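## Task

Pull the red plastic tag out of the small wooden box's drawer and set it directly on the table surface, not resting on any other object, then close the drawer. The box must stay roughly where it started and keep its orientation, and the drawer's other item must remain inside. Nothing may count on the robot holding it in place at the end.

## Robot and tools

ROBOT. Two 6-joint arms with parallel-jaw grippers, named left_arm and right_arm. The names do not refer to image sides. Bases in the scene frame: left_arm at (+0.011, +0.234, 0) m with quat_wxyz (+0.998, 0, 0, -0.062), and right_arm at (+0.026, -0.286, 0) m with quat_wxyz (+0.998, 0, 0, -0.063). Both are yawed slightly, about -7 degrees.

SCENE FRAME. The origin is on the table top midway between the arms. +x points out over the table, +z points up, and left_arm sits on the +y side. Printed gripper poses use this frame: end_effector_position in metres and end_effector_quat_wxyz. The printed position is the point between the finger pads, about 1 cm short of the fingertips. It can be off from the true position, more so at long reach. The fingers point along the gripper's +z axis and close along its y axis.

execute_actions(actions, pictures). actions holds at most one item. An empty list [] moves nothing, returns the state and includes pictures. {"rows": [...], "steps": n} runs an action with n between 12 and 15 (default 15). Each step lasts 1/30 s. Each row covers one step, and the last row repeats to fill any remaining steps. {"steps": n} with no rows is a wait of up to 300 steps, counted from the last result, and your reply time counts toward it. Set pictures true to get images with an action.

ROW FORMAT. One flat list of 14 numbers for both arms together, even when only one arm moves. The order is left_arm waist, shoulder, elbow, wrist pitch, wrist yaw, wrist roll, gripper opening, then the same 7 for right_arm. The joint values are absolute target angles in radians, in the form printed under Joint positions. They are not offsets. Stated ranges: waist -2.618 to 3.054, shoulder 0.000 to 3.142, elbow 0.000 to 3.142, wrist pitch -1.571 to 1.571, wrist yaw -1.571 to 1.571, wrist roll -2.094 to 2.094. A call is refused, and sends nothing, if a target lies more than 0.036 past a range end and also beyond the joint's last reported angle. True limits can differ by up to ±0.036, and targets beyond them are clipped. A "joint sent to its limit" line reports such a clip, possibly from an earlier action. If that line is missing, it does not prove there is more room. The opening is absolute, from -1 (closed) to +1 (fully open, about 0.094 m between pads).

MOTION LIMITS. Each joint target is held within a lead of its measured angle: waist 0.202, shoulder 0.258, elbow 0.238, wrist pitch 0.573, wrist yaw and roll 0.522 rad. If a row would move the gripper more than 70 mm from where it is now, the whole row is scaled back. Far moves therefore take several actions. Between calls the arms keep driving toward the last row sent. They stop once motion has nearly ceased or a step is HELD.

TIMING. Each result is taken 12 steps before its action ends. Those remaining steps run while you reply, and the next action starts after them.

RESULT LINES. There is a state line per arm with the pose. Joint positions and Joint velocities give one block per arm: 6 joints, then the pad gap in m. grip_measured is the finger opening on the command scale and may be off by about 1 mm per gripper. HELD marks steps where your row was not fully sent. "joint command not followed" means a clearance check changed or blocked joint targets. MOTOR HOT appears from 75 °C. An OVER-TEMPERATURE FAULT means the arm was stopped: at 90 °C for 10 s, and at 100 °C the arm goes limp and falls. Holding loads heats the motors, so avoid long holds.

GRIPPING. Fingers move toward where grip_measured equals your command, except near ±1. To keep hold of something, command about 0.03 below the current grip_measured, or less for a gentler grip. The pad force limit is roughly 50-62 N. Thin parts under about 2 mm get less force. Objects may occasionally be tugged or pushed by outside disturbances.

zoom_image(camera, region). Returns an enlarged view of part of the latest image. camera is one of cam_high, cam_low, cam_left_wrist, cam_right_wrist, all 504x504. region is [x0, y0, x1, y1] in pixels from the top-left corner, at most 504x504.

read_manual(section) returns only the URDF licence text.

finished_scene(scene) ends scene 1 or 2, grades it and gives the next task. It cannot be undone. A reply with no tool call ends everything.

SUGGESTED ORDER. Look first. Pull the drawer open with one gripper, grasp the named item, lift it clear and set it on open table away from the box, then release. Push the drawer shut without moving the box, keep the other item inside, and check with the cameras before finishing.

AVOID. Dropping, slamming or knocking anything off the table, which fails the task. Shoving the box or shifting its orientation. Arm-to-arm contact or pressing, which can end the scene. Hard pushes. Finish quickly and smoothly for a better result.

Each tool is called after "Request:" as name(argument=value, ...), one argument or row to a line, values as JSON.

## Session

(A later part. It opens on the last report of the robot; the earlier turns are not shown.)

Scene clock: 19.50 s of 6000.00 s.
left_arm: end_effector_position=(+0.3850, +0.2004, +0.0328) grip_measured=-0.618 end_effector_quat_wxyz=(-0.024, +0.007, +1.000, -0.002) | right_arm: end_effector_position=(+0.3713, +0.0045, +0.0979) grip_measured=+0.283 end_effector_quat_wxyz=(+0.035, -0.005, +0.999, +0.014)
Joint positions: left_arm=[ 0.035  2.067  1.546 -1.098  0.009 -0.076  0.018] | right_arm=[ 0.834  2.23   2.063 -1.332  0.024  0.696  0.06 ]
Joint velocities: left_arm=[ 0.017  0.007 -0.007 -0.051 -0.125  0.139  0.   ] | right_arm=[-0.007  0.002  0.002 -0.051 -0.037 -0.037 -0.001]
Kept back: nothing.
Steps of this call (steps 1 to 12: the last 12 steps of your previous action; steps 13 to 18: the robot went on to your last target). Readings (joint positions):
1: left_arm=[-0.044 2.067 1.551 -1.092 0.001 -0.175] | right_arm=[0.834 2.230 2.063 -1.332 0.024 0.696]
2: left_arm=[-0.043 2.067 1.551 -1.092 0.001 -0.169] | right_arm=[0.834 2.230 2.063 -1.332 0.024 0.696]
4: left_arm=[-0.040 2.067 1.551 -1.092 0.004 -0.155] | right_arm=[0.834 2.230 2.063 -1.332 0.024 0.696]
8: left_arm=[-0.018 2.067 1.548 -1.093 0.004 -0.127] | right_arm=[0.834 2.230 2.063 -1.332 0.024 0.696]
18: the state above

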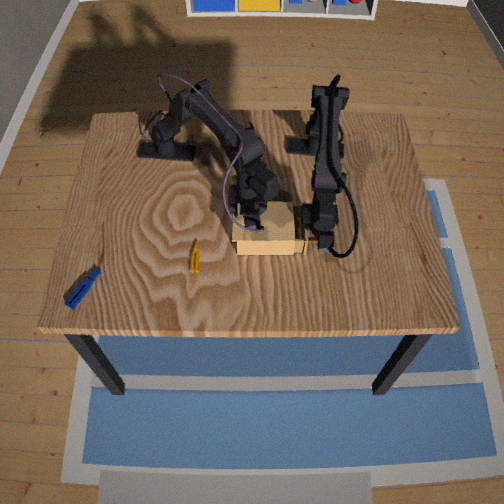

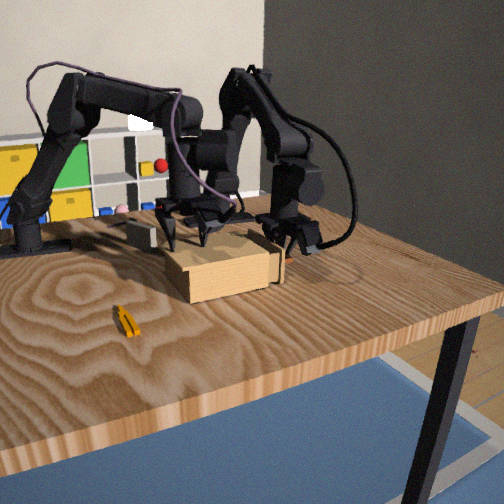

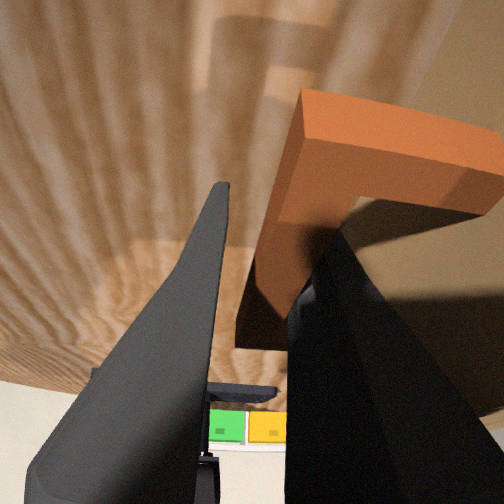

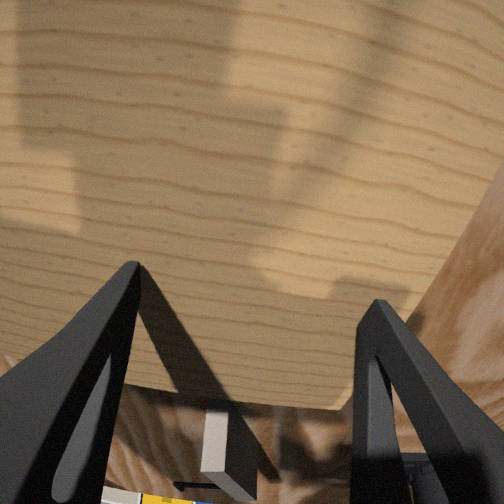

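Request:
execute_actions(
  actions=[
    {"rows":[[0.087,2.05,1.53,-1.07,-0.15,-0.05,-0.62,0.84,2.37,2.02,-1.29,0,0.705,0.28],[0.097,2.05,1.53,-1.07,-0.15,-0.04,-0.62,0.84,2.37,2.02,-1.29,0,0.705,0.28],[0.107,2.05,1.53,-1.07,-0.15,-0.03,-0.62,0.84,2.37,2.02,-1.29,0,0.705,0.28],[0.117,2.05,1.53,-1.07,-0.15,-0.02,-0.62,0.84,2.37,2.02,-1.29,0,0.705,0.28],[0.127,2.05,1.53,-1.07,-0.15,-0.01,-0.62,0.84,2.37,2.02,-1.29,0,0.705,0.28],[0.137,2.05,1.53,-1.07,-0.15,0,-0.62,0.84,2.37,2.02,-1.29,0,0.705,0.28],[0.147,2.05,1.53,-1.07,-0.15,0.01,-0.62,0.84,2.37,2.02,-1.29,0,0.705,0.28],[0.157,2.05,1.53,-1.07,-0.15,0.02,-0.62,0.84,2.37,2.02,-1.29,0,0.705,0.28],[0.167,2.05,1.53,-1.07,-0.15,0.03,-0.62,0.84,2.37,2.02,-1.29,0,0.705,0.28],[0.177,2.05,1.53,-1.07,-0.15,0.04,-0.62,0.84,2.37,2.02,-1.29,0,0.705,0.28],[0.187,2.05,1.53,-1.07,-0.15,0.05,-0.62,0.84,2.37,2.02,-1.29,0,0.705,0.28],[0.197,2.05,1.53,-1.07,-0.15,0.055,-0.62,0.84,2.37,2.02,-1.29,0,0.705,0.28],[0.207,2.05,1.53,-1.07,-0.15,0.06,-0.62,0.84,2.37,2.02,-1.29,0,0.705,0.28],[0.217,2.05,1.53,-1.07,-0.15,0.06,-0.62,0.84,2.37,2.02,-1.29,0,0.705,0.28],[0.225,2.05,1.53,-1.07,-0.15,0.06,-0.62,0.84,2.37,2.02,-1.29,0,0.705,0.28]],"steps":15},
  ],
)

Request:
execute_actions(
  actions=[
    {"steps":20},
  ],
  pictures=true,
)

Scene clock: 21.07 s of 6000.00 s.
left_arm: end_effector_position=(+0.3850, +0.2011, +0.0329) grip_measured=-0.618 end_effector_quat_wxyz=(-0.025, +0.012, +1.000, -0.005) | right_arm: end_effector_position=(+0.3713, +0.0045, +0.0979) grip_measured=+0.283 end_effector_quat_wxyz=(+0.035, -0.005, +0.999, +0.014)
Joint positions: left_arm=[ 0.04   2.067  1.546 -1.098  0.014 -0.061  0.018] | right_arm=[ 0.834  2.23   2.063 -1.332  0.024  0.696  0.06 ]
Joint velocities: left_arm=[ 0.09  -0.012 -0.012 -0.022  0.007  0.168  0.   ] | right_arm=[-0.002  0.002  0.002 -0.022  0.022  0.007  0.   ]
Steps of this call (steps 1 to 30: the robot went on to your last target; steps 31 to 44: nothing new was sent; steps 45 to 47: the first 3 steps of this action). Readings (joint positions):
45: left_arm=[0.036 2.067 1.546 -1.098 0.009 -0.069] | right_arm=[0.834 2.230 2.063 -1.332 0.024 0.696]
46: left_arm=[0.037 2.067 1.546 -1.098 0.010 -0.066] | right_arm=[0.834 2.230 2.063 -1.332 0.024 0.696]
47: the state above

Scene clock: 21.73 s of 6000.00 s.
left_arm: end_effector_position=(+0.3849, +0.2820, +0.0333) grip_measured=-0.618 end_effector_quat_wxyz=(-0.024, -0.018, +0.999, +0.035) | right_arm: end_effector_position=(+0.3713, +0.0045, +0.0979) grip_measured=+0.283 end_effector_quat_wxyz=(+0.035, -0.005, +0.999, +0.014)
Joint positions: left_arm=[ 0.214  2.067  1.546 -1.094 -0.073  0.052  0.018] | right_arm=[ 0.834  2.23   2.063 -1.332  0.024  0.696  0.06 ]
Joint velocities: left_arm=[-0.017  0.002  0.017  0.051 -0.11   0.037 -0.   ] | right_arm=[-0.017 -0.022 -0.007  0.022  0.022 -0.037  0.001]
Kept back: nothing.
Steps of this call (steps 1 to 12: the last 12 steps of your previous action; steps 13 to 20: the robot went on to your last target). Readings (joint positions):
1: left_arm=[0.045 2.067 1.546 -1.098 0.014 -0.056] | right_arm=[0.834 2.230 2.063 -1.332 0.024 0.696]
2: left_arm=[0.053 2.067 1.546 -1.099 0.014 -0.049] | right_arm=[0.834 2.230 2.063 -1.332 0.024 0.696]
4: left_arm=[0.076 2.067 1.546 -1.101 0.013 -0.034] | right_arm=[0.834 2.230 2.063 -1.332 0.024 0.696]
8: left_arm=[0.133 2.067 1.546 -1.103 -0.010 0.005] | right_arm=[0.834 2.230 2.063 -1.332 0.024 0.696]
20: the state above

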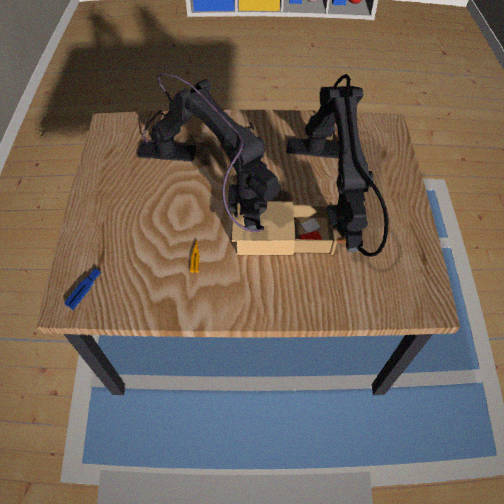

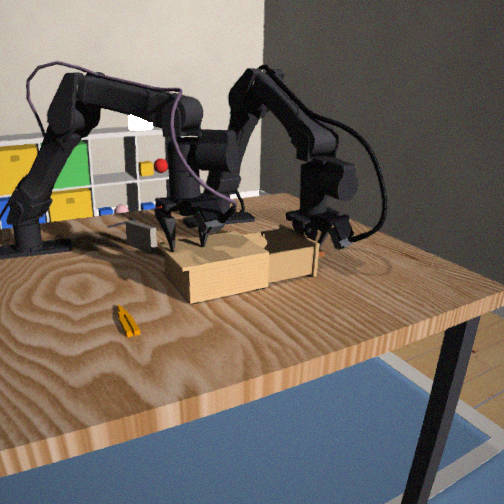

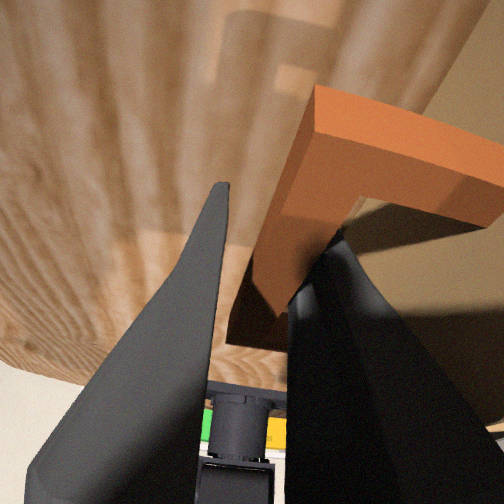

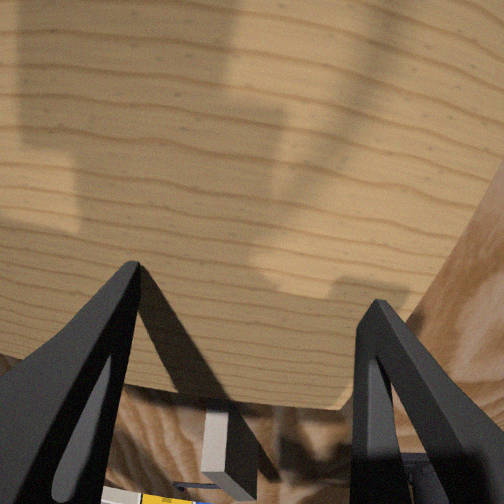

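Request:
execute_actions(
  actions=[
    {"rows":[[0.215,2.05,1.53,-1.07,-0.1,0.06,-0.55,0.84,2.33,2.03,-1.29,0,0.705,0.28],[0.21,2.05,1.53,-1.07,-0.05,0.06,-0.48,0.84,2.3,2.04,-1.29,0,0.705,0.28],[0.205,2.05,1.54,-1.08,-0.02,0.06,-0.43,0.84,2.28,2.05,-1.29,0,0.705,0.28],[0.205,2.04,1.56,-1.1,0,0.06,-0.43,0.84,2.28,2.05,-1.29,0,0.705,0.28],[0.205,2.03,1.585,-1.13,0,0.06,-0.43,0.84,2.28,2.05,-1.29,0,0.705,0.28],[0.205,2.02,1.61,-1.16,0,0.06,-0.43,0.84,2.28,2.05,-1.29,0,0.705,0.28],[0.205,2.01,1.635,-1.19,0,0.06,-0.43,0.84,2.28,2.05,-1.29,0,0.705,0.28],[0.205,2.0,1.66,-1.22,0,0.06,-0.43,0.84,2.28,2.05,-1.29,0,0.705,0.28],[0.205,1.99,1.685,-1.25,0,0.06,-0.43,0.84,2.28,2.05,-1.29,0,0.705,0.28],[0.205,1.98,1.71,-1.28,0,0.06,-0.43,0.84,2.28,2.05,-1.29,0,0.705,0.28],[0.205,1.97,1.735,-1.31,0,0.06,-0.43,0.84,2.28,2.05,-1.29,0,0.705,0.28],[0.19,1.96,1.755,-1.34,0,0.04,-0.43,0.84,2.28,2.05,-1.29,0,0.705,0.28],[0.13,1.96,1.76,-1.355,0,-0.02,-0.43,0.84,2.28,2.05,-1.29,0,0.705,0.28],[0.06,1.96,1.76,-1.36,0,-0.07,-0.43,0.84,2.28,2.05,-1.29,0,0.705,0.28],[-0.01,1.96,1.76,-1.36,0,-0.12,-0.43,0.84,2.28,2.05,-1.29,0,0.705,0.28]],"steps":15},
  ],
)

Request:
execute_actions(
  actions=[
    {"steps":22},
  ],
  pictures=true,
)

Scene clock: 23.70 s of 6000.00 s.
left_arm: end_effector_position=(+0.3850, +0.2816, +0.0332) grip_measured=-0.456 end_effector_quat_wxyz=(-0.024, -0.015, +0.999, +0.034) | right_arm: end_effector_position=(+0.3715, +0.0046, +0.0995) grip_measured=+0.283 end_effector_quat_wxyz=(+0.037, -0.005, +0.999, +0.015)
Joint positions: left_arm=[ 0.214  2.067  1.546 -1.094 -0.072  0.057  0.026] | right_arm=[ 0.834  2.226  2.063 -1.331  0.024  0.696  0.06 ]
Joint velocities: left_arm=[-0.002 -0.002 -0.017  0.007  0.007  0.125  0.048] | right_arm=[ 0.002 -0.017  0.027 -0.066 -0.022 -0.066  0.001]
Steps of this call (steps 1 to 30: the robot went on to your last target; steps 31 to 56: nothing new was sent; steps 57 to 59: the first 3 steps of this action). Readings (joint positions):
57: left_arm=[0.214 2.067 1.546 -1.094 -0.074 0.056] | right_arm=[0.834 2.230 2.063 -1.332 0.024 0.696]
58: left_arm=[0.214 2.067 1.546 -1.094 -0.073 0.056] | right_arm=[0.834 2.228 2.063 -1.332 0.024 0.696]
59: the state above

Scene clock: 24.43 s of 6000.00 s.
left_arm: end_effector_position=(+0.3817, +0.1777, +0.1144) grip_measured=-0.432 end_effector_quat_wxyz=(-0.001, +0.026, +1.000, -0.004) | right_arm: end_effector_position=(+0.3715, +0.0046, +0.0997) grip_measured=+0.283 end_effector_quat_wxyz=(+0.037, -0.005, +0.999, +0.015)
Joint positions: left_arm=[-0.026  1.974  1.739 -1.338  0.009 -0.098  0.027] | right_arm=[ 0.834  2.226  2.063 -1.331  0.024  0.696  0.06 ]
Joint velocities: left_arm=[ 0.208  0.007  0.007 -0.051 -0.022 -0.022 -0.001] | right_arm=[ 0.007  0.002 -0.017  0.022  0.007 -0.007 -0.001]
Kept back: nothing.
Steps of this call (steps 1 to 12: the last 12 steps of your previous action; steps 13 to 22: the robot went on to your last target). Readings (joint positions):
1: left_arm=[0.214 2.067 1.546 -1.093 -0.070 0.058] | right_arm=[0.834 2.226 2.063 -1.331 0.024 0.696]
2: left_arm=[0.214 2.067 1.546 -1.095 -0.068 0.058] | right_arm=[0.834 2.226 2.063 -1.331 0.024 0.696]
4: left_arm=[0.214 2.067 1.563 -1.117 -0.060 0.059] | right_arm=[0.834 2.226 2.063 -1.331 0.024 0.696]
8: left_arm=[0.212 2.045 1.650 -1.202 -0.029 0.059] | right_arm=[0.834 2.226 2.063 -1.331 0.024 0.696]
22: the state above

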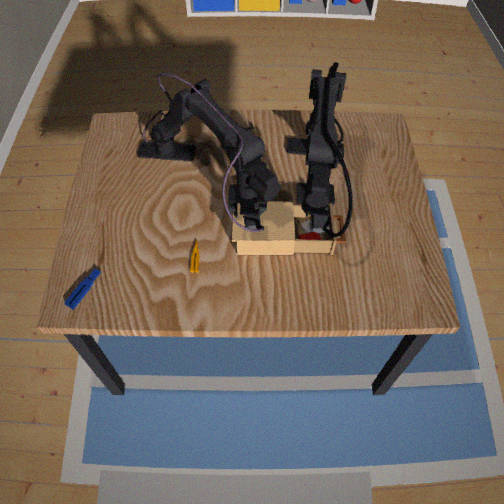

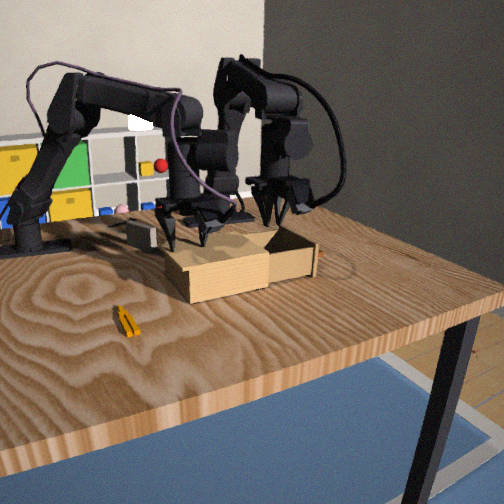

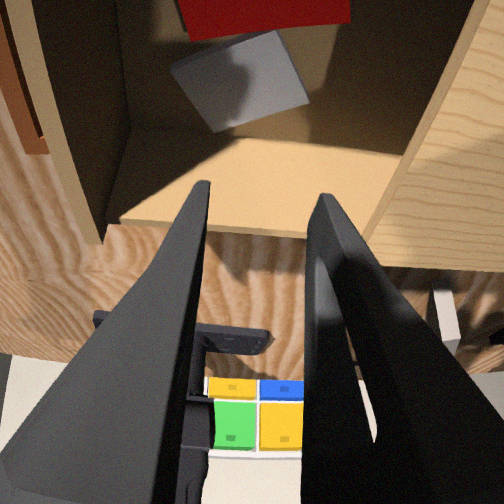

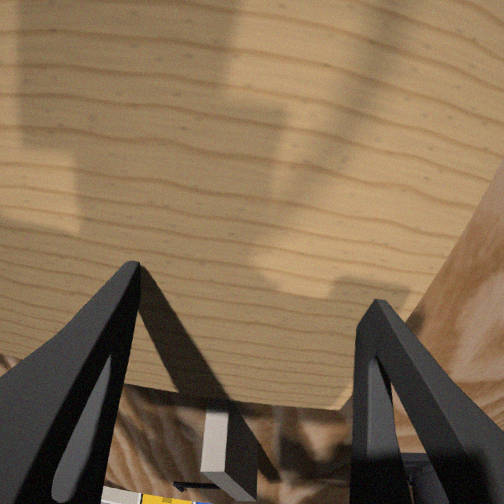

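Request:
execute_actions(
  actions=[
    {"rows":[[0.0,2.0,1.79,-1.36,0,-0.1,-0.2,0.84,2.28,2.05,-1.29,0,0.705,0.28],[0.02,2.03,1.84,-1.37,0,-0.1,0.1,0.84,2.28,2.05,-1.29,0,0.705,0.28],[0.035,2.065,1.895,-1.385,0,-0.098,0.45,0.84,2.28,2.05,-1.29,0,0.705,0.28]],"steps":15},
  ],
)

Request:
execute_actions(
  actions=[
    {"steps":20},
  ],
  pictures=true,
)

Scene clock: 25.47 s of 6000.00 s.
left_arm: end_effector_position=(+0.3863, +0.1850, +0.1157) grip_measured=+0.210 end_effector_quat_wxyz=(-0.010, +0.010, +1.000, -0.003) | right_arm: end_effector_position=(+0.3715, +0.0046, +0.0997) grip_measured=+0.283 end_effector_quat_wxyz=(+0.037, -0.005, +0.999, +0.015)
Joint positions: left_arm=[-0.005  2.007  1.792 -1.375  0.008 -0.109  0.057] | right_arm=[ 0.834  2.226  2.063 -1.331  0.024  0.696  0.06 ]
Joint velocities: left_arm=[ 0.183  0.686  1.116 -0.33   0.022 -0.007  0.42 ] | right_arm=[-0.002  0.012  0.007 -0.037  0.066 -0.037 -0.   ]
Steps of this call (steps 1 to 28: the robot went on to your last target; steps 29 to 31: the first 3 steps of this action). Readings (joint positions):
29: left_arm=[-0.012 1.977 1.743 -1.350 0.008 -0.112] | right_arm=[0.834 2.226 2.063 -1.331 0.024 0.696]
30: left_arm=[-0.010 1.987 1.759 -1.360 0.008 -0.111] | right_arm=[0.834 2.226 2.063 -1.331 0.024 0.696]
31: the state above

Scene clock: 26.13 s of 6000.00 s.
left_arm: end_effector_position=(+0.4042, +0.1988, +0.1093) grip_measured=+0.448 end_effector_quat_wxyz=(-0.007, -0.008, +1.000, -0.003) | right_arm: end_effector_position=(+0.3715, +0.0046, +0.0997) grip_measured=+0.283 end_effector_quat_wxyz=(+0.037, -0.005, +0.999, +0.015)
Joint positions: left_arm=[ 0.035  2.07   1.858 -1.372  0.006 -0.106  0.068] | right_arm=[ 0.834  2.226  2.063 -1.331  0.024  0.696  0.06 ]
Joint velocities: left_arm=[ 0.002  0.002 -0.007 -0.022  0.051  0.081  0.001] | right_arm=[-0.002 -0.002 -0.007 -0.037  0.022 -0.095  0.   ]
Kept back: nothing.
Steps of this call (steps 1 to 12: the last 12 steps of your previous action; steps 13 to 20: the robot went on to your last target). Readings (joint positions):
1: left_arm=[0.003 2.029 1.824 -1.377 0.008 -0.109] | right_arm=[0.834 2.226 2.063 -1.331 0.024 0.696]
2: left_arm=[0.011 2.046 1.845 -1.373 0.008 -0.108] | right_arm=[0.834 2.226 2.063 -1.331 0.024 0.696]
4: left_arm=[0.027 2.062 1.858 -1.371 0.008 -0.108] | right_arm=[0.834 2.226 2.063 -1.331 0.024 0.696]
8: left_arm=[0.035 2.070 1.858 -1.371 0.006 -0.107] | right_arm=[0.834 2.226 2.063 -1.331 0.024 0.696]
20: the state above

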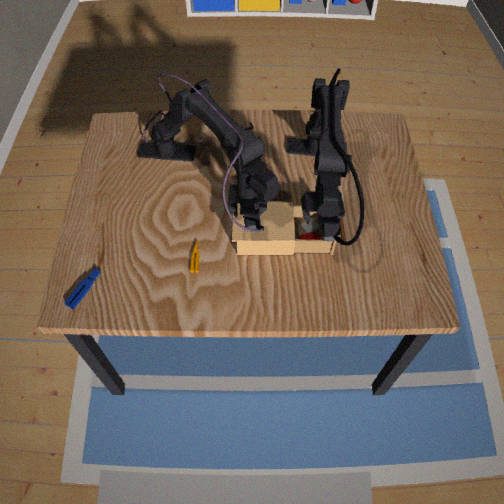

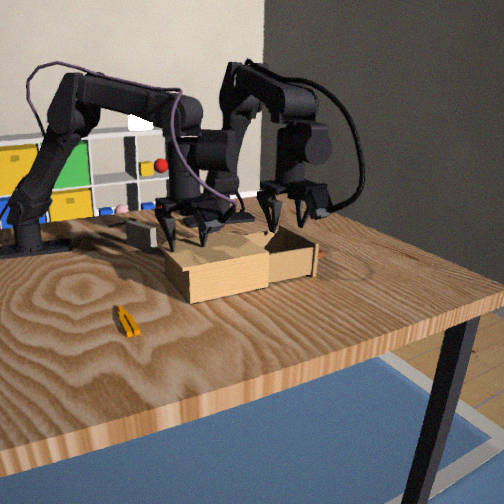

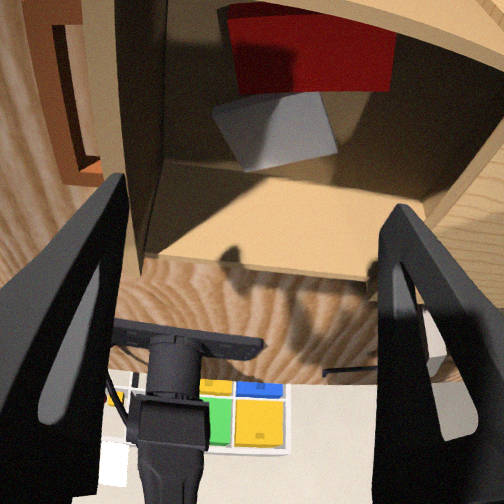

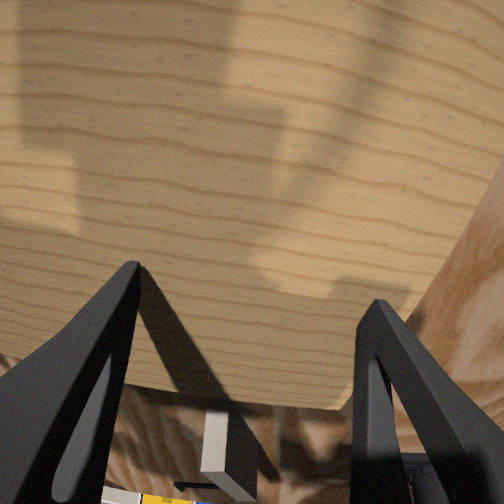

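Request:
execute_actions(
  actions=[
    {"rows":[[0.02,2.065,1.83,-1.34,0,-0.11,0.43,0.84,2.28,2.05,-1.29,0,0.705,0.28],[0.0,2.06,1.79,-1.3,0,-0.115,0.42,0.84,2.28,2.05,-1.29,0,0.705,0.28],[-0.005,2.05,1.74,-1.265,0,-0.12,0.42,0.84,2.28,2.05,-1.29,0,0.705,0.28],[-0.005,2.04,1.69,-1.23,0,-0.12,0.42,0.84,2.28,2.05,-1.29,0,0.705,0.28]],"steps":15},
  ],
)

Request:
execute_actions(
  actions=[
    {"steps":20},
  ],
  pictures=true,
)

Scene clock: 28.40 s of 6000.00 s.
left_arm: end_effector_position=(+0.4028, +0.1961, +0.1014) grip_measured=+0.423 end_effector_quat_wxyz=(-0.007, -0.005, +1.000, -0.002) | right_arm: end_effector_position=(+0.3715, +0.0046, +0.0997) grip_measured=+0.283 end_effector_quat_wxyz=(+0.037, -0.005, +0.999, +0.015)
Joint positions: left_arm=[ 0.027  2.066  1.822 -1.341  0.005 -0.108  0.067] | right_arm=[ 0.834  2.226  2.063 -1.331  0.024  0.696  0.06 ]
Joint velocities: left_arm=[-0.159 -0.1   -0.852  0.579 -0.037 -0.051 -0.003] | right_arm=[ 0.007  0.027 -0.012 -0.081  0.007  0.095  0.001]
Steps of this call (steps 1 to 15: the robot went on to your last target; steps 16 to 65: nothing new was sent; steps 66 to 68: the first 3 steps of this action). Readings (joint positions):
66: left_arm=[0.034 2.070 1.856 -1.370 0.006 -0.106] | right_arm=[0.834 2.226 2.063 -1.331 0.024 0.696]
67: left_arm=[0.032 2.069 1.845 -1.360 0.006 -0.106] | right_arm=[0.834 2.226 2.063 -1.331 0.024 0.696]
68: the state above

Scene clock: 29.07 s of 6000.00 s.
left_arm: end_effector_position=(+0.3882, +0.1860, +0.0691) grip_measured=+0.422 end_effector_quat_wxyz=(-0.029, +0.008, +1.000, +0.001) | right_arm: end_effector_position=(+0.3715, +0.0046, +0.0997) grip_measured=+0.283 end_effector_quat_wxyz=(+0.037, -0.005, +0.999, +0.015)
Joint positions: left_arm=[-0.003  2.065  1.69  -1.254  0.005 -0.112  0.067] | right_arm=[ 0.834  2.226  2.063 -1.331  0.024  0.696  0.06 ]
Joint velocities: left_arm=[ 0.007  0.002 -0.002  0.022 -0.007 -0.066 -0.   ] | right_arm=[-0.007 -0.022 -0.002  0.007  0.007 -0.051 -0.   ]
Kept back: nothing.
Steps of this call (steps 1 to 12: the last 12 steps of your previous action; steps 13 to 20: the robot went on to your last target). Readings (joint positions):
1: left_arm=[0.021 2.062 1.786 -1.316 0.005 -0.108] | right_arm=[0.834 2.226 2.063 -1.331 0.024 0.696]
2: left_arm=[0.013 2.060 1.751 -1.301 0.005 -0.109] | right_arm=[0.834 2.226 2.063 -1.331 0.024 0.696]
4: left_arm=[0.001 2.064 1.704 -1.290 0.005 -0.110] | right_arm=[0.834 2.226 2.063 -1.331 0.024 0.696]
8: left_arm=[-0.003 2.065 1.690 -1.276 0.005 -0.111] | right_arm=[0.834 2.226 2.063 -1.331 0.024 0.696]
20: the state above

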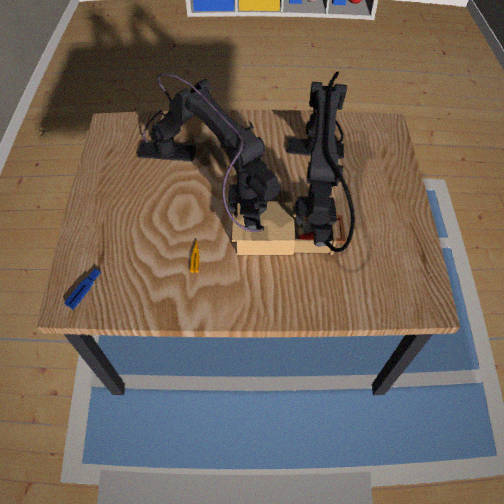

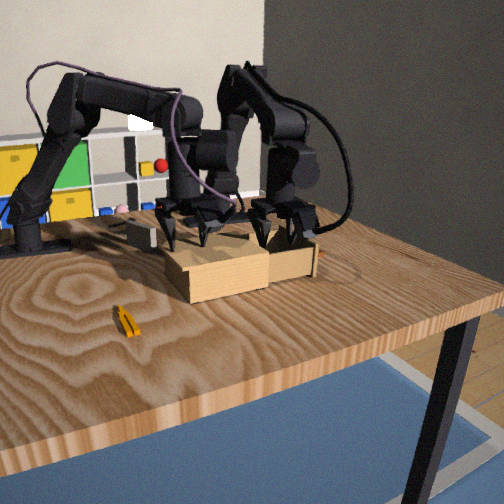

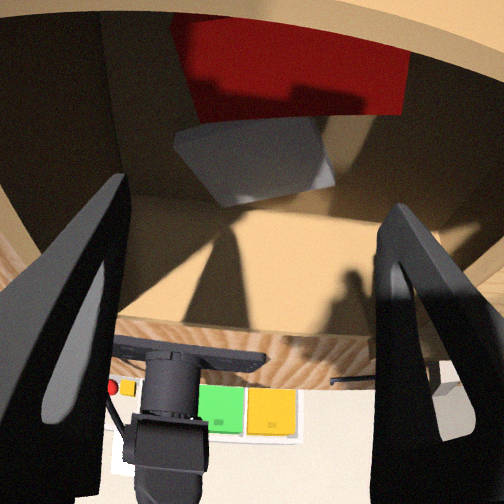

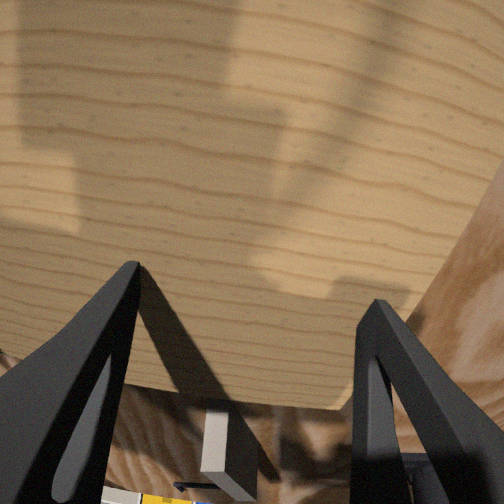

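Request:
execute_actions(
  actions=[
    {"rows":[[-0.015,2.065,1.7,-1.23,0,-0.13,0.36,0.84,2.28,2.05,-1.29,0,0.705,0.28],[-0.025,2.075,1.71,-1.2,0,-0.14,0.32,0.84,2.28,2.05,-1.29,0,0.705,0.28],[-0.027,2.08,1.705,-1.17,0,-0.15,0.3,0.84,2.28,2.05,-1.29,0,0.705,0.28]],"steps":15},
  ],
)

Request:
execute_actions(
  actions=[
    {"steps":18},
  ],
  pictures=true,
)

Scene clock: 30.10 s of 6000.00 s.
left_arm: end_effector_position=(+0.3905, +0.1844, +0.0686) grip_measured=+0.313 end_effector_quat_wxyz=(-0.024, +0.005, +1.000, +0.001) | right_arm: end_effector_position=(+0.3715, +0.0046, +0.0997) grip_measured=+0.283 end_effector_quat_wxyz=(+0.037, -0.005, +0.999, +0.015)
Joint positions: left_arm=[-0.007  2.066  1.69  -1.243  0.005 -0.122  0.062] | right_arm=[ 0.834  2.226  2.063 -1.331  0.024  0.696  0.06 ]
Joint velocities: left_arm=[-0.081  0.042 -0.007  0.271 -0.051 -0.183 -0.024] | right_arm=[-0.007 -0.007 -0.022 -0.081  0.022 -0.007 -0.001]
Steps of this call (steps 1 to 15: the robot went on to your last target; steps 16 to 28: nothing new was sent; steps 29 to 31: the first 3 steps of this action). Readings (joint positions):
29: left_arm=[-0.003 2.065 1.690 -1.253 0.005 -0.114] | right_arm=[0.834 2.226 2.063 -1.331 0.024 0.696]
30: left_arm=[-0.004 2.065 1.690 -1.251 0.005 -0.117] | right_arm=[0.834 2.226 2.063 -1.331 0.024 0.696]
31: the state above

Scene clock: 30.70 s of 6000.00 s.
left_arm: end_effector_position=(+0.4010, +0.1771, +0.0627) grip_measured=+0.302 end_effector_quat_wxyz=(-0.007, +0.002, +1.000, -0.001) | right_arm: end_effector_position=(+0.3715, +0.0046, +0.0997) grip_measured=+0.283 end_effector_quat_wxyz=(+0.037, -0.005, +0.999, +0.015)
Joint positions: left_arm=[-0.021  2.081  1.69  -1.194  0.005 -0.142  0.061] | right_arm=[ 0.834  2.226  2.063 -1.331  0.024  0.696  0.06 ]
Joint velocities: left_arm=[ 0.007 -0.007 -0.012  0.007 -0.007  0.037 -0.001] | right_arm=[-0.017  0.002 -0.002 -0.037  0.037 -0.037  0.001]
Kept back: nothing.
Steps of this call (steps 1 to 12: the last 12 steps of your previous action; steps 13 to 18: the robot went on to your last target). Readings (joint positions):
1: left_arm=[-0.010 2.068 1.690 -1.233 0.005 -0.126] | right_arm=[0.834 2.226 2.063 -1.331 0.024 0.696]
2: left_arm=[-0.013 2.070 1.690 -1.224 0.005 -0.129] | right_arm=[0.834 2.226 2.063 -1.331 0.024 0.696]
4: left_arm=[-0.019 2.076 1.690 -1.211 0.005 -0.134] | right_arm=[0.834 2.226 2.063 -1.331 0.024 0.696]
8: left_arm=[-0.021 2.081 1.690 -1.200 0.005 -0.138] | right_arm=[0.834 2.226 2.063 -1.331 0.024 0.696]
18: the state above

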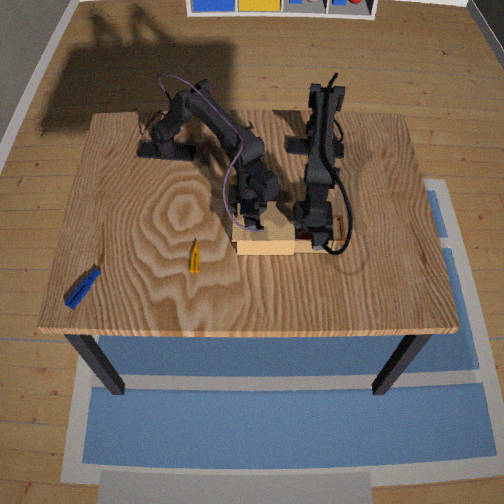

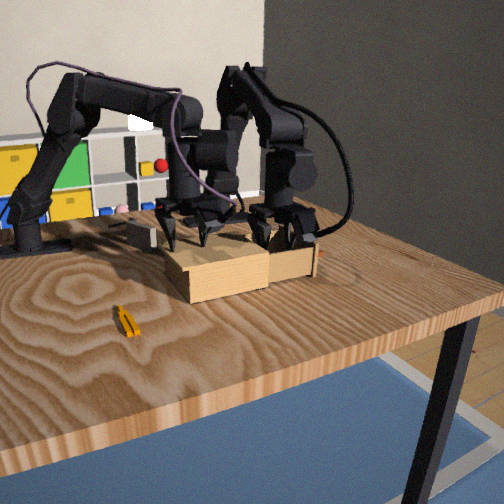

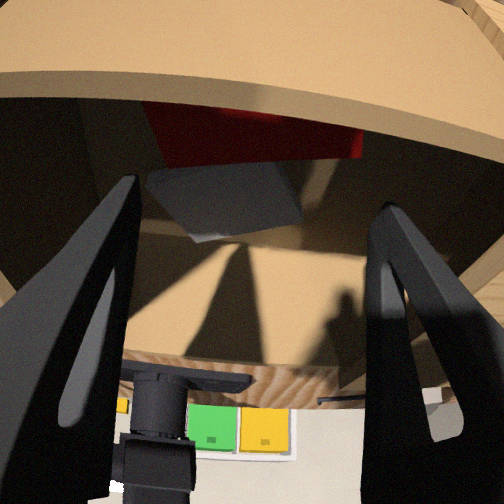

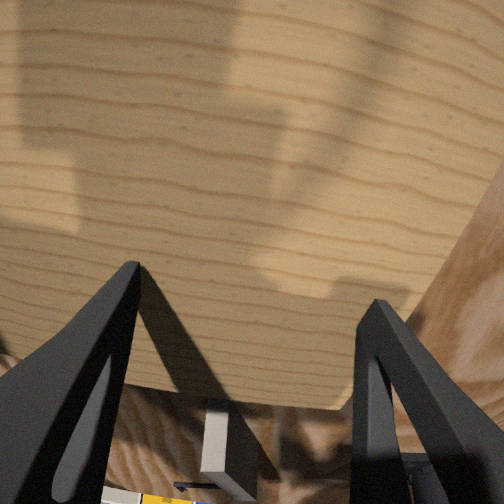

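Request:
execute_actions(
  actions=[
    {"rows":[[-0.027,2.085,1.69,-1.16,0,-0.15,0.3,0.84,2.28,2.05,-1.29,0,0.705,0.28],[-0.027,2.09,1.675,-1.14,0,-0.15,0.3,0.84,2.28,2.05,-1.29,0,0.705,0.28],[-0.027,2.095,1.66,-1.12,0,-0.15,0.3,0.84,2.28,2.05,-1.29,0,0.705,0.28],[-0.027,2.1,1.645,-1.1,0,-0.15,0.3,0.84,2.28,2.05,-1.29,0,0.705,0.28]],"steps":15},
  ],
)

Request:
execute_actions(
  actions=[
    {"steps":18},
  ],
  pictures=true,
)

Scene clock: 31.93 s of 6000.00 s.
left_arm: end_effector_position=(+0.4033, +0.1768, +0.0618) grip_measured=+0.302 end_effector_quat_wxyz=(-0.003, +0.002, +1.000, -0.002) | right_arm: end_effector_position=(+0.3715, +0.0046, +0.0997) grip_measured=+0.283 end_effector_quat_wxyz=(+0.037, -0.005, +0.999, +0.015)
Joint positions: left_arm=[-0.021  2.081  1.687 -1.181  0.005 -0.142  0.061] | right_arm=[ 0.834  2.226  2.063 -1.331  0.024  0.696  0.06 ]
Joint velocities: left_arm=[ 0.012  0.012 -0.105  0.33  -0.022 -0.022 -0.001] | right_arm=[ 0.002  0.012 -0.002 -0.022 -0.051 -0.022  0.001]
Steps of this call (steps 1 to 15: the robot went on to your last target; steps 16 to 34: nothing new was sent; steps 35 to 37: the first 3 steps of this action). Readings (joint positions):
35: left_arm=[-0.021 2.081 1.690 -1.193 0.005 -0.142] | right_arm=[0.834 2.226 2.063 -1.331 0.024 0.696]
36: left_arm=[-0.021 2.081 1.690 -1.190 0.005 -0.142] | right_arm=[0.834 2.226 2.063 -1.331 0.024 0.696]
37: the state above

Scene clock: 32.53 s of 6000.00 s.
left_arm: end_effector_position=(+0.4060, +0.1764, +0.0444) grip_measured=+0.302 end_effector_quat_wxyz=(-0.003, +0.002, +1.000, -0.002) | right_arm: end_effector_position=(+0.3715, +0.0046, +0.0997) grip_measured=+0.283 end_effector_quat_wxyz=(+0.037, -0.005, +0.999, +0.015)
Joint positions: left_arm=[-0.021  2.105  1.653 -1.125  0.005 -0.142  0.061] | right_arm=[ 0.834  2.226  2.063 -1.331  0.024  0.696  0.06 ]
Joint velocities: left_arm=[-0.002 -0.017 -0.027  0.051  0.007  0.037  0.001] | right_arm=[ 0.007 -0.007 -0.012 -0.051  0.022 -0.051 -0.001]
Kept back: nothing.
Steps of this call (steps 1 to 12: the last 12 steps of your previous action; steps 13 to 18: the robot went on to your last target). Readings (joint positions):
1: left_arm=[-0.021 2.081 1.680 -1.168 0.005 -0.142] | right_arm=[0.834 2.226 2.063 -1.331 0.024 0.696]
2: left_arm=[-0.021 2.083 1.672 -1.157 0.005 -0.142] | right_arm=[0.834 2.226 2.063 -1.331 0.024 0.696]
4: left_arm=[-0.021 2.091 1.663 -1.145 0.005 -0.142] | right_arm=[0.834 2.226 2.063 -1.331 0.024 0.696]
8: left_arm=[-0.021 2.105 1.654 -1.134 0.005 -0.142] | right_arm=[0.834 2.226 2.063 -1.331 0.024 0.696]
18: the state above

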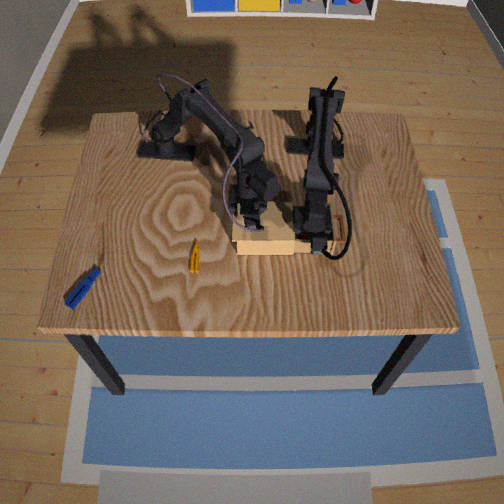

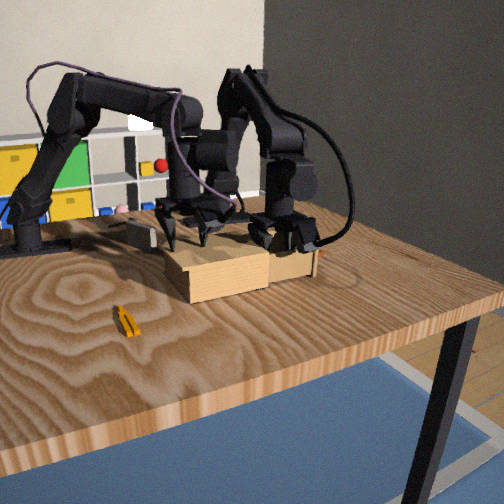

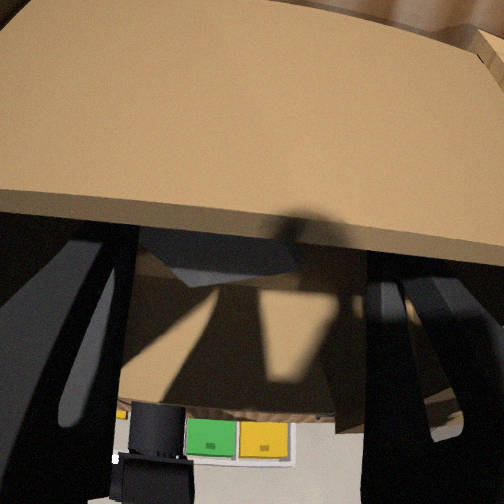

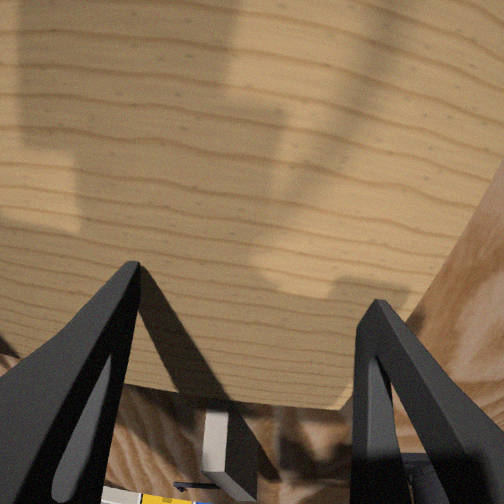

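Request:
execute_actions(
  actions=[
    {"rows":[[-0.027,2.105,1.635,-1.09,0,-0.15,0.3,0.84,2.28,2.05,-1.29,0,0.705,0.28],[-0.027,2.11,1.625,-1.075,0,-0.15,0.3,0.84,2.28,2.05,-1.29,0,0.705,0.28],[-0.027,2.115,1.61,-1.06,0,-0.15,0.3,0.84,2.28,2.05,-1.29,0,0.705,0.28],[-0.027,2.12,1.6,-1.045,0,-0.15,0.3,0.84,2.28,2.05,-1.29,0,0.705,0.28],[-0.027,2.125,1.59,-1.03,0,-0.15,0.3,0.84,2.28,2.05,-1.29,0,0.705,0.28]],"steps":15},
  ],
)

Request:
execute_actions(
  actions=[
    {"steps":18},
  ],
  pictures=true,
)

Scene clock: 33.47 s of 6000.00 s.
left_arm: end_effector_position=(+0.4070, +0.1762, +0.0423) grip_measured=+0.302 end_effector_quat_wxyz=(-0.000, +0.002, +1.000, -0.002) | right_arm: end_effector_position=(+0.3715, +0.0046, +0.0997) grip_measured=+0.283 end_effector_quat_wxyz=(+0.037, -0.005, +0.999, +0.015)
Joint positions: left_arm=[-0.021  2.105  1.645 -1.11   0.005 -0.142  0.061] | right_arm=[ 0.834  2.226  2.063 -1.331  0.024  0.696  0.06 ]
Joint velocities: left_arm=[-0.017  0.002 -0.198  0.33  -0.022 -0.022 -0.   ] | right_arm=[-0.002 -0.007  0.002 -0.007 -0.022 -0.051 -0.   ]
Steps of this call (steps 1 to 15: the robot went on to your last target; steps 16 to 25: nothing new was sent; steps 26 to 28: the first 3 steps of this action). Readings (joint positions):
26: left_arm=[-0.021 2.105 1.653 -1.123 0.005 -0.142] | right_arm=[0.834 2.226 2.063 -1.331 0.024 0.696]
27: left_arm=[-0.021 2.105 1.650 -1.118 0.005 -0.142] | right_arm=[0.834 2.226 2.063 -1.331 0.024 0.696]
28: the state above

Scene clock: 34.07 s of 6000.00 s.
left_arm: end_effector_position=(+0.4064, +0.1774, +0.0361) grip_measured=+0.302 end_effector_quat_wxyz=(+0.001, +0.001, +1.000, +0.002) | right_arm: end_effector_position=(+0.3715, +0.0046, +0.0997) grip_measured=+0.283 end_effector_quat_wxyz=(+0.037, -0.005, +0.999, +0.015)
Joint positions: left_arm=[-0.023  2.107  1.622 -1.085 -0.003 -0.145  0.061] | right_arm=[ 0.834  2.226  2.063 -1.331  0.024  0.696  0.06 ]
Joint velocities: left_arm=[-0.012 -0.007 -0.007  0.007  0.022 -0.022 -0.   ] | right_arm=[-0.022  0.007 -0.007 -0.051  0.007 -0.022  0.001]
Kept back: nothing.
Steps of this call (steps 1 to 12: the last 12 steps of your previous action; steps 13 to 18: the robot went on to your last target). Readings (joint positions):
1: left_arm=[-0.021 2.105 1.635 -1.099 0.005 -0.142] | right_arm=[0.834 2.226 2.063 -1.331 0.024 0.696]
2: left_arm=[-0.021 2.107 1.625 -1.090 0.004 -0.143] | right_arm=[0.834 2.226 2.063 -1.331 0.024 0.696]
4: left_arm=[-0.021 2.107 1.622 -1.085 -0.002 -0.144] | right_arm=[0.834 2.226 2.063 -1.331 0.024 0.696]
8: left_arm=[-0.023 2.107 1.622 -1.085 -0.003 -0.145] | right_arm=[0.834 2.226 2.063 -1.331 0.024 0.696]
18: the state above

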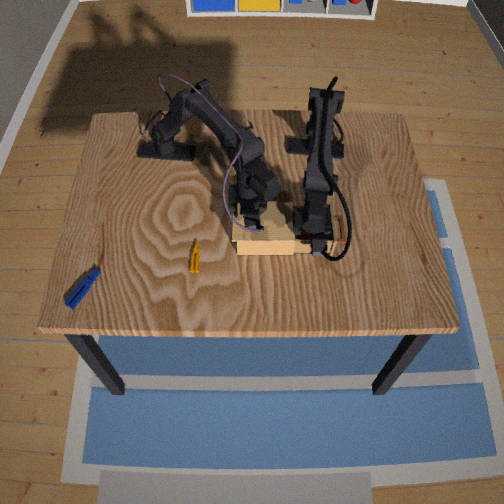

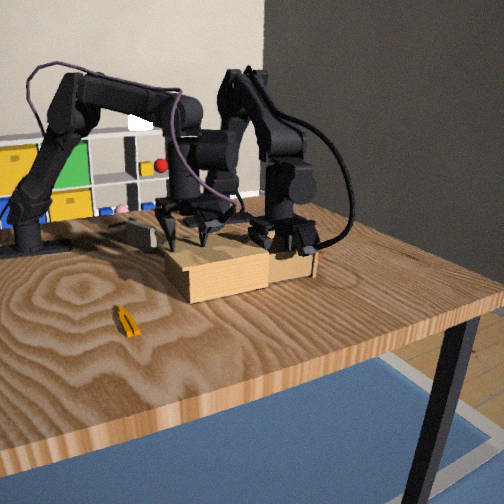

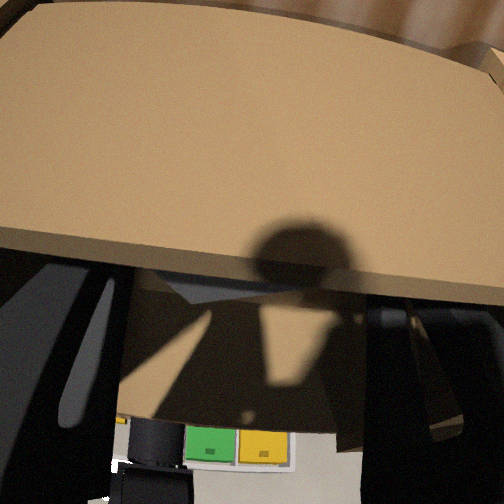

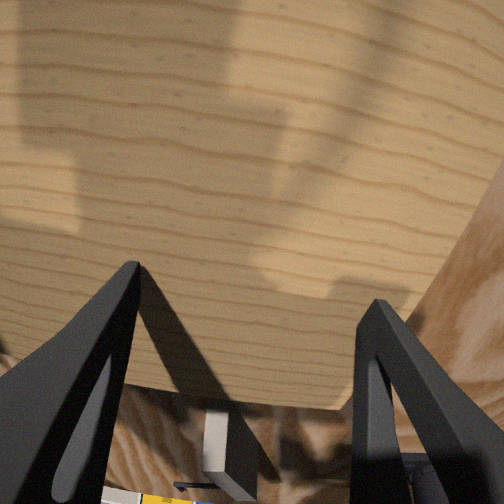

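Request:
execute_actions(
  actions=[
    {"rows":[[-0.025,2.1,1.635,-1.09,0,-0.15,0.2,0.84,2.28,2.05,-1.29,0,0.705,0.28],[-0.025,2.095,1.655,-1.11,0,-0.15,0.0,0.84,2.28,2.05,-1.29,0,0.705,0.28],[-0.025,2.09,1.67,-1.125,0,-0.15,-0.3,0.84,2.28,2.05,-1.29,0,0.705,0.28],[-0.025,2.09,1.67,-1.125,0,-0.15,-0.6,0.84,2.28,2.05,-1.29,0,0.705,0.28],[-0.025,2.09,1.67,-1.125,0,-0.15,-1,0.84,2.28,2.05,-1.29,0,0.705,0.28],[-0.025,2.09,1.67,-1.125,0,-0.15,-1,0.84,2.28,2.05,-1.29,0,0.705,0.28],[-0.025,2.09,1.67,-1.125,0,-0.15,-1,0.84,2.28,2.05,-1.29,0,0.705,0.28],[-0.025,2.09,1.67,-1.125,0,-0.15,-1,0.84,2.28,2.05,-1.29,0,0.705,0.28],[-0.025,2.095,1.655,-1.11,0,-0.15,-1,0.84,2.28,2.05,-1.29,0,0.705,0.28],[-0.025,2.1,1.64,-1.09,0,-0.15,-1,0.84,2.28,2.05,-1.29,0,0.705,0.28],[-0.025,2.105,1.625,-1.075,0,-0.15,-1,0.84,2.28,2.05,-1.29,0,0.705,0.28],[-0.025,2.11,1.615,-1.06,0,-0.15,-1,0.84,2.28,2.05,-1.29,0,0.705,0.28],[-0.025,2.115,1.605,-1.05,0,-0.15,-1,0.84,2.28,2.05,-1.29,0,0.705,0.28],[-0.025,2.12,1.595,-1.04,0,-0.15,-1,0.84,2.28,2.05,-1.29,0,0.705,0.28],[-0.025,2.125,1.59,-1.03,0,-0.15,-1,0.84,2.28,2.05,-1.29,0,0.705,0.28]],"steps":15},
  ],
)

Request:
execute_actions(
  actions=[
    {"steps":20},
  ],
  pictures=true,
)

Scene clock: 37.83 s of 6000.00 s.
left_arm: end_effector_position=(+0.4067, +0.1762, +0.0382) grip_measured=-0.134 end_effector_quat_wxyz=(+0.001, +0.001, +1.000, -0.000) | right_arm: end_effector_position=(+0.3715, +0.0046, +0.0997) grip_measured=+0.283 end_effector_quat_wxyz=(+0.037, -0.005, +0.999, +0.015)
Joint positions: left_arm=[-0.024  2.107  1.631 -1.093  0.    -0.146  0.041] | right_arm=[ 0.834  2.226  2.063 -1.331  0.024  0.696  0.06 ]
Joint velocities: left_arm=[-0.012  0.002  0.1   -0.095  0.022 -0.007 -0.328] | right_arm=[-0.012  0.017 -0.002 -0.022  0.037  0.051  0.001]
Steps of this call (steps 1 to 15: the robot went on to your last target; steps 16 to 90: nothing new was sent; then 0.67 s passed at rest; steps 91 to 93: the first 3 steps of this action). Readings (joint positions):
91: left_arm=[-0.023 2.107 1.622 -1.086 -0.006 -0.145] | right_arm=[0.834 2.226 2.063 -1.331 0.024 0.696]
92: left_arm=[-0.023 2.107 1.626 -1.090 -0.001 -0.146] | right_arm=[0.834 2.226 2.063 -1.331 0.024 0.696]
93: the state above

Scene clock: 38.50 s of 6000.00 s.
left_arm: end_effector_position=(+0.4062, +0.1758, +0.0371) grip_measured=-0.990 end_effector_quat_wxyz=(+0.000, +0.002, +1.000, -0.001) | right_arm: end_effector_position=(+0.3715, +0.0046, +0.0997) grip_measured=+0.283 end_effector_quat_wxyz=(+0.037, -0.005, +0.999, +0.015)
Joint positions: left_arm=[-0.024  2.107  1.627 -1.09   0.002 -0.146  0.   ] | right_arm=[ 0.834  2.226  2.063 -1.331  0.024  0.696  0.06 ]
Joint velocities: left_arm=[-0.002 -0.017 -0.017 -0.037 -0.051  0.022 -0.   ] | right_arm=[-0.002 -0.012 -0.007  0.037 -0.037 -0.007 -0.002]
Kept back: nothing.
Steps of this call (steps 1 to 12: the last 12 steps of your previous action; steps 13 to 15: the robot went on to your last target; steps 16 to 20: nothing new was sent). Readings (joint positions):
1: left_arm=[-0.024 2.107 1.633 -1.096 0.001 -0.146] | right_arm=[0.834 2.226 2.063 -1.331 0.024 0.696]
2: left_arm=[-0.024 2.107 1.634 -1.099 0.001 -0.146] | right_arm=[0.834 2.226 2.063 -1.331 0.024 0.696]
4: left_arm=[-0.024 2.107 1.635 -1.103 0.001 -0.146] | right_arm=[0.834 2.226 2.063 -1.331 0.024 0.696]
8: left_arm=[-0.024 2.107 1.635 -1.105 0.001 -0.146] | right_arm=[0.834 2.226 2.063 -1.331 0.024 0.696]
20: the state above
All arms were judged still, so your last target was given up. Only a new action makes them travel on or press farther. Fingers that are still opening or closing keep moving.

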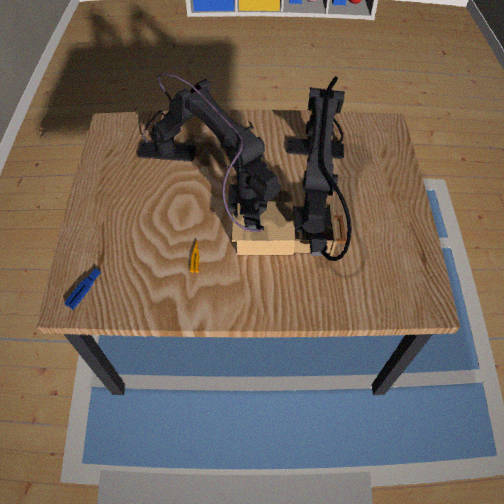

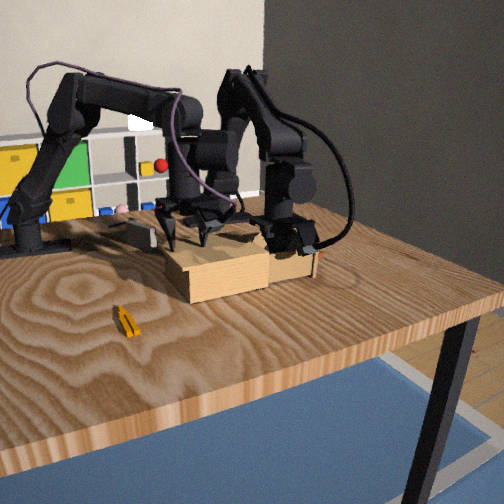

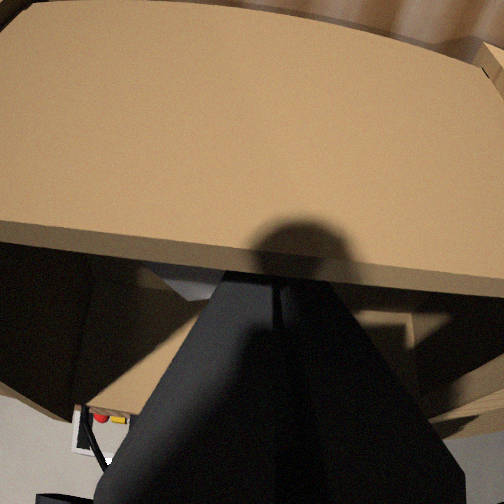

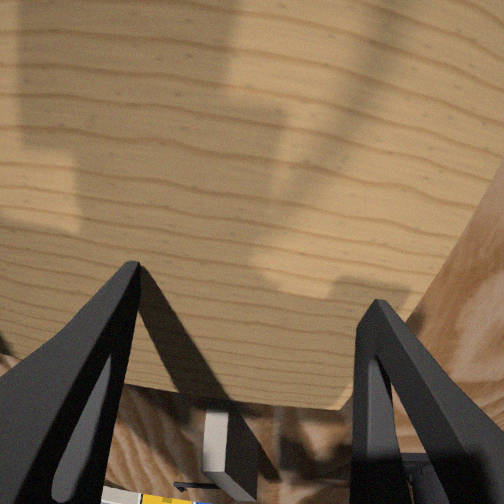

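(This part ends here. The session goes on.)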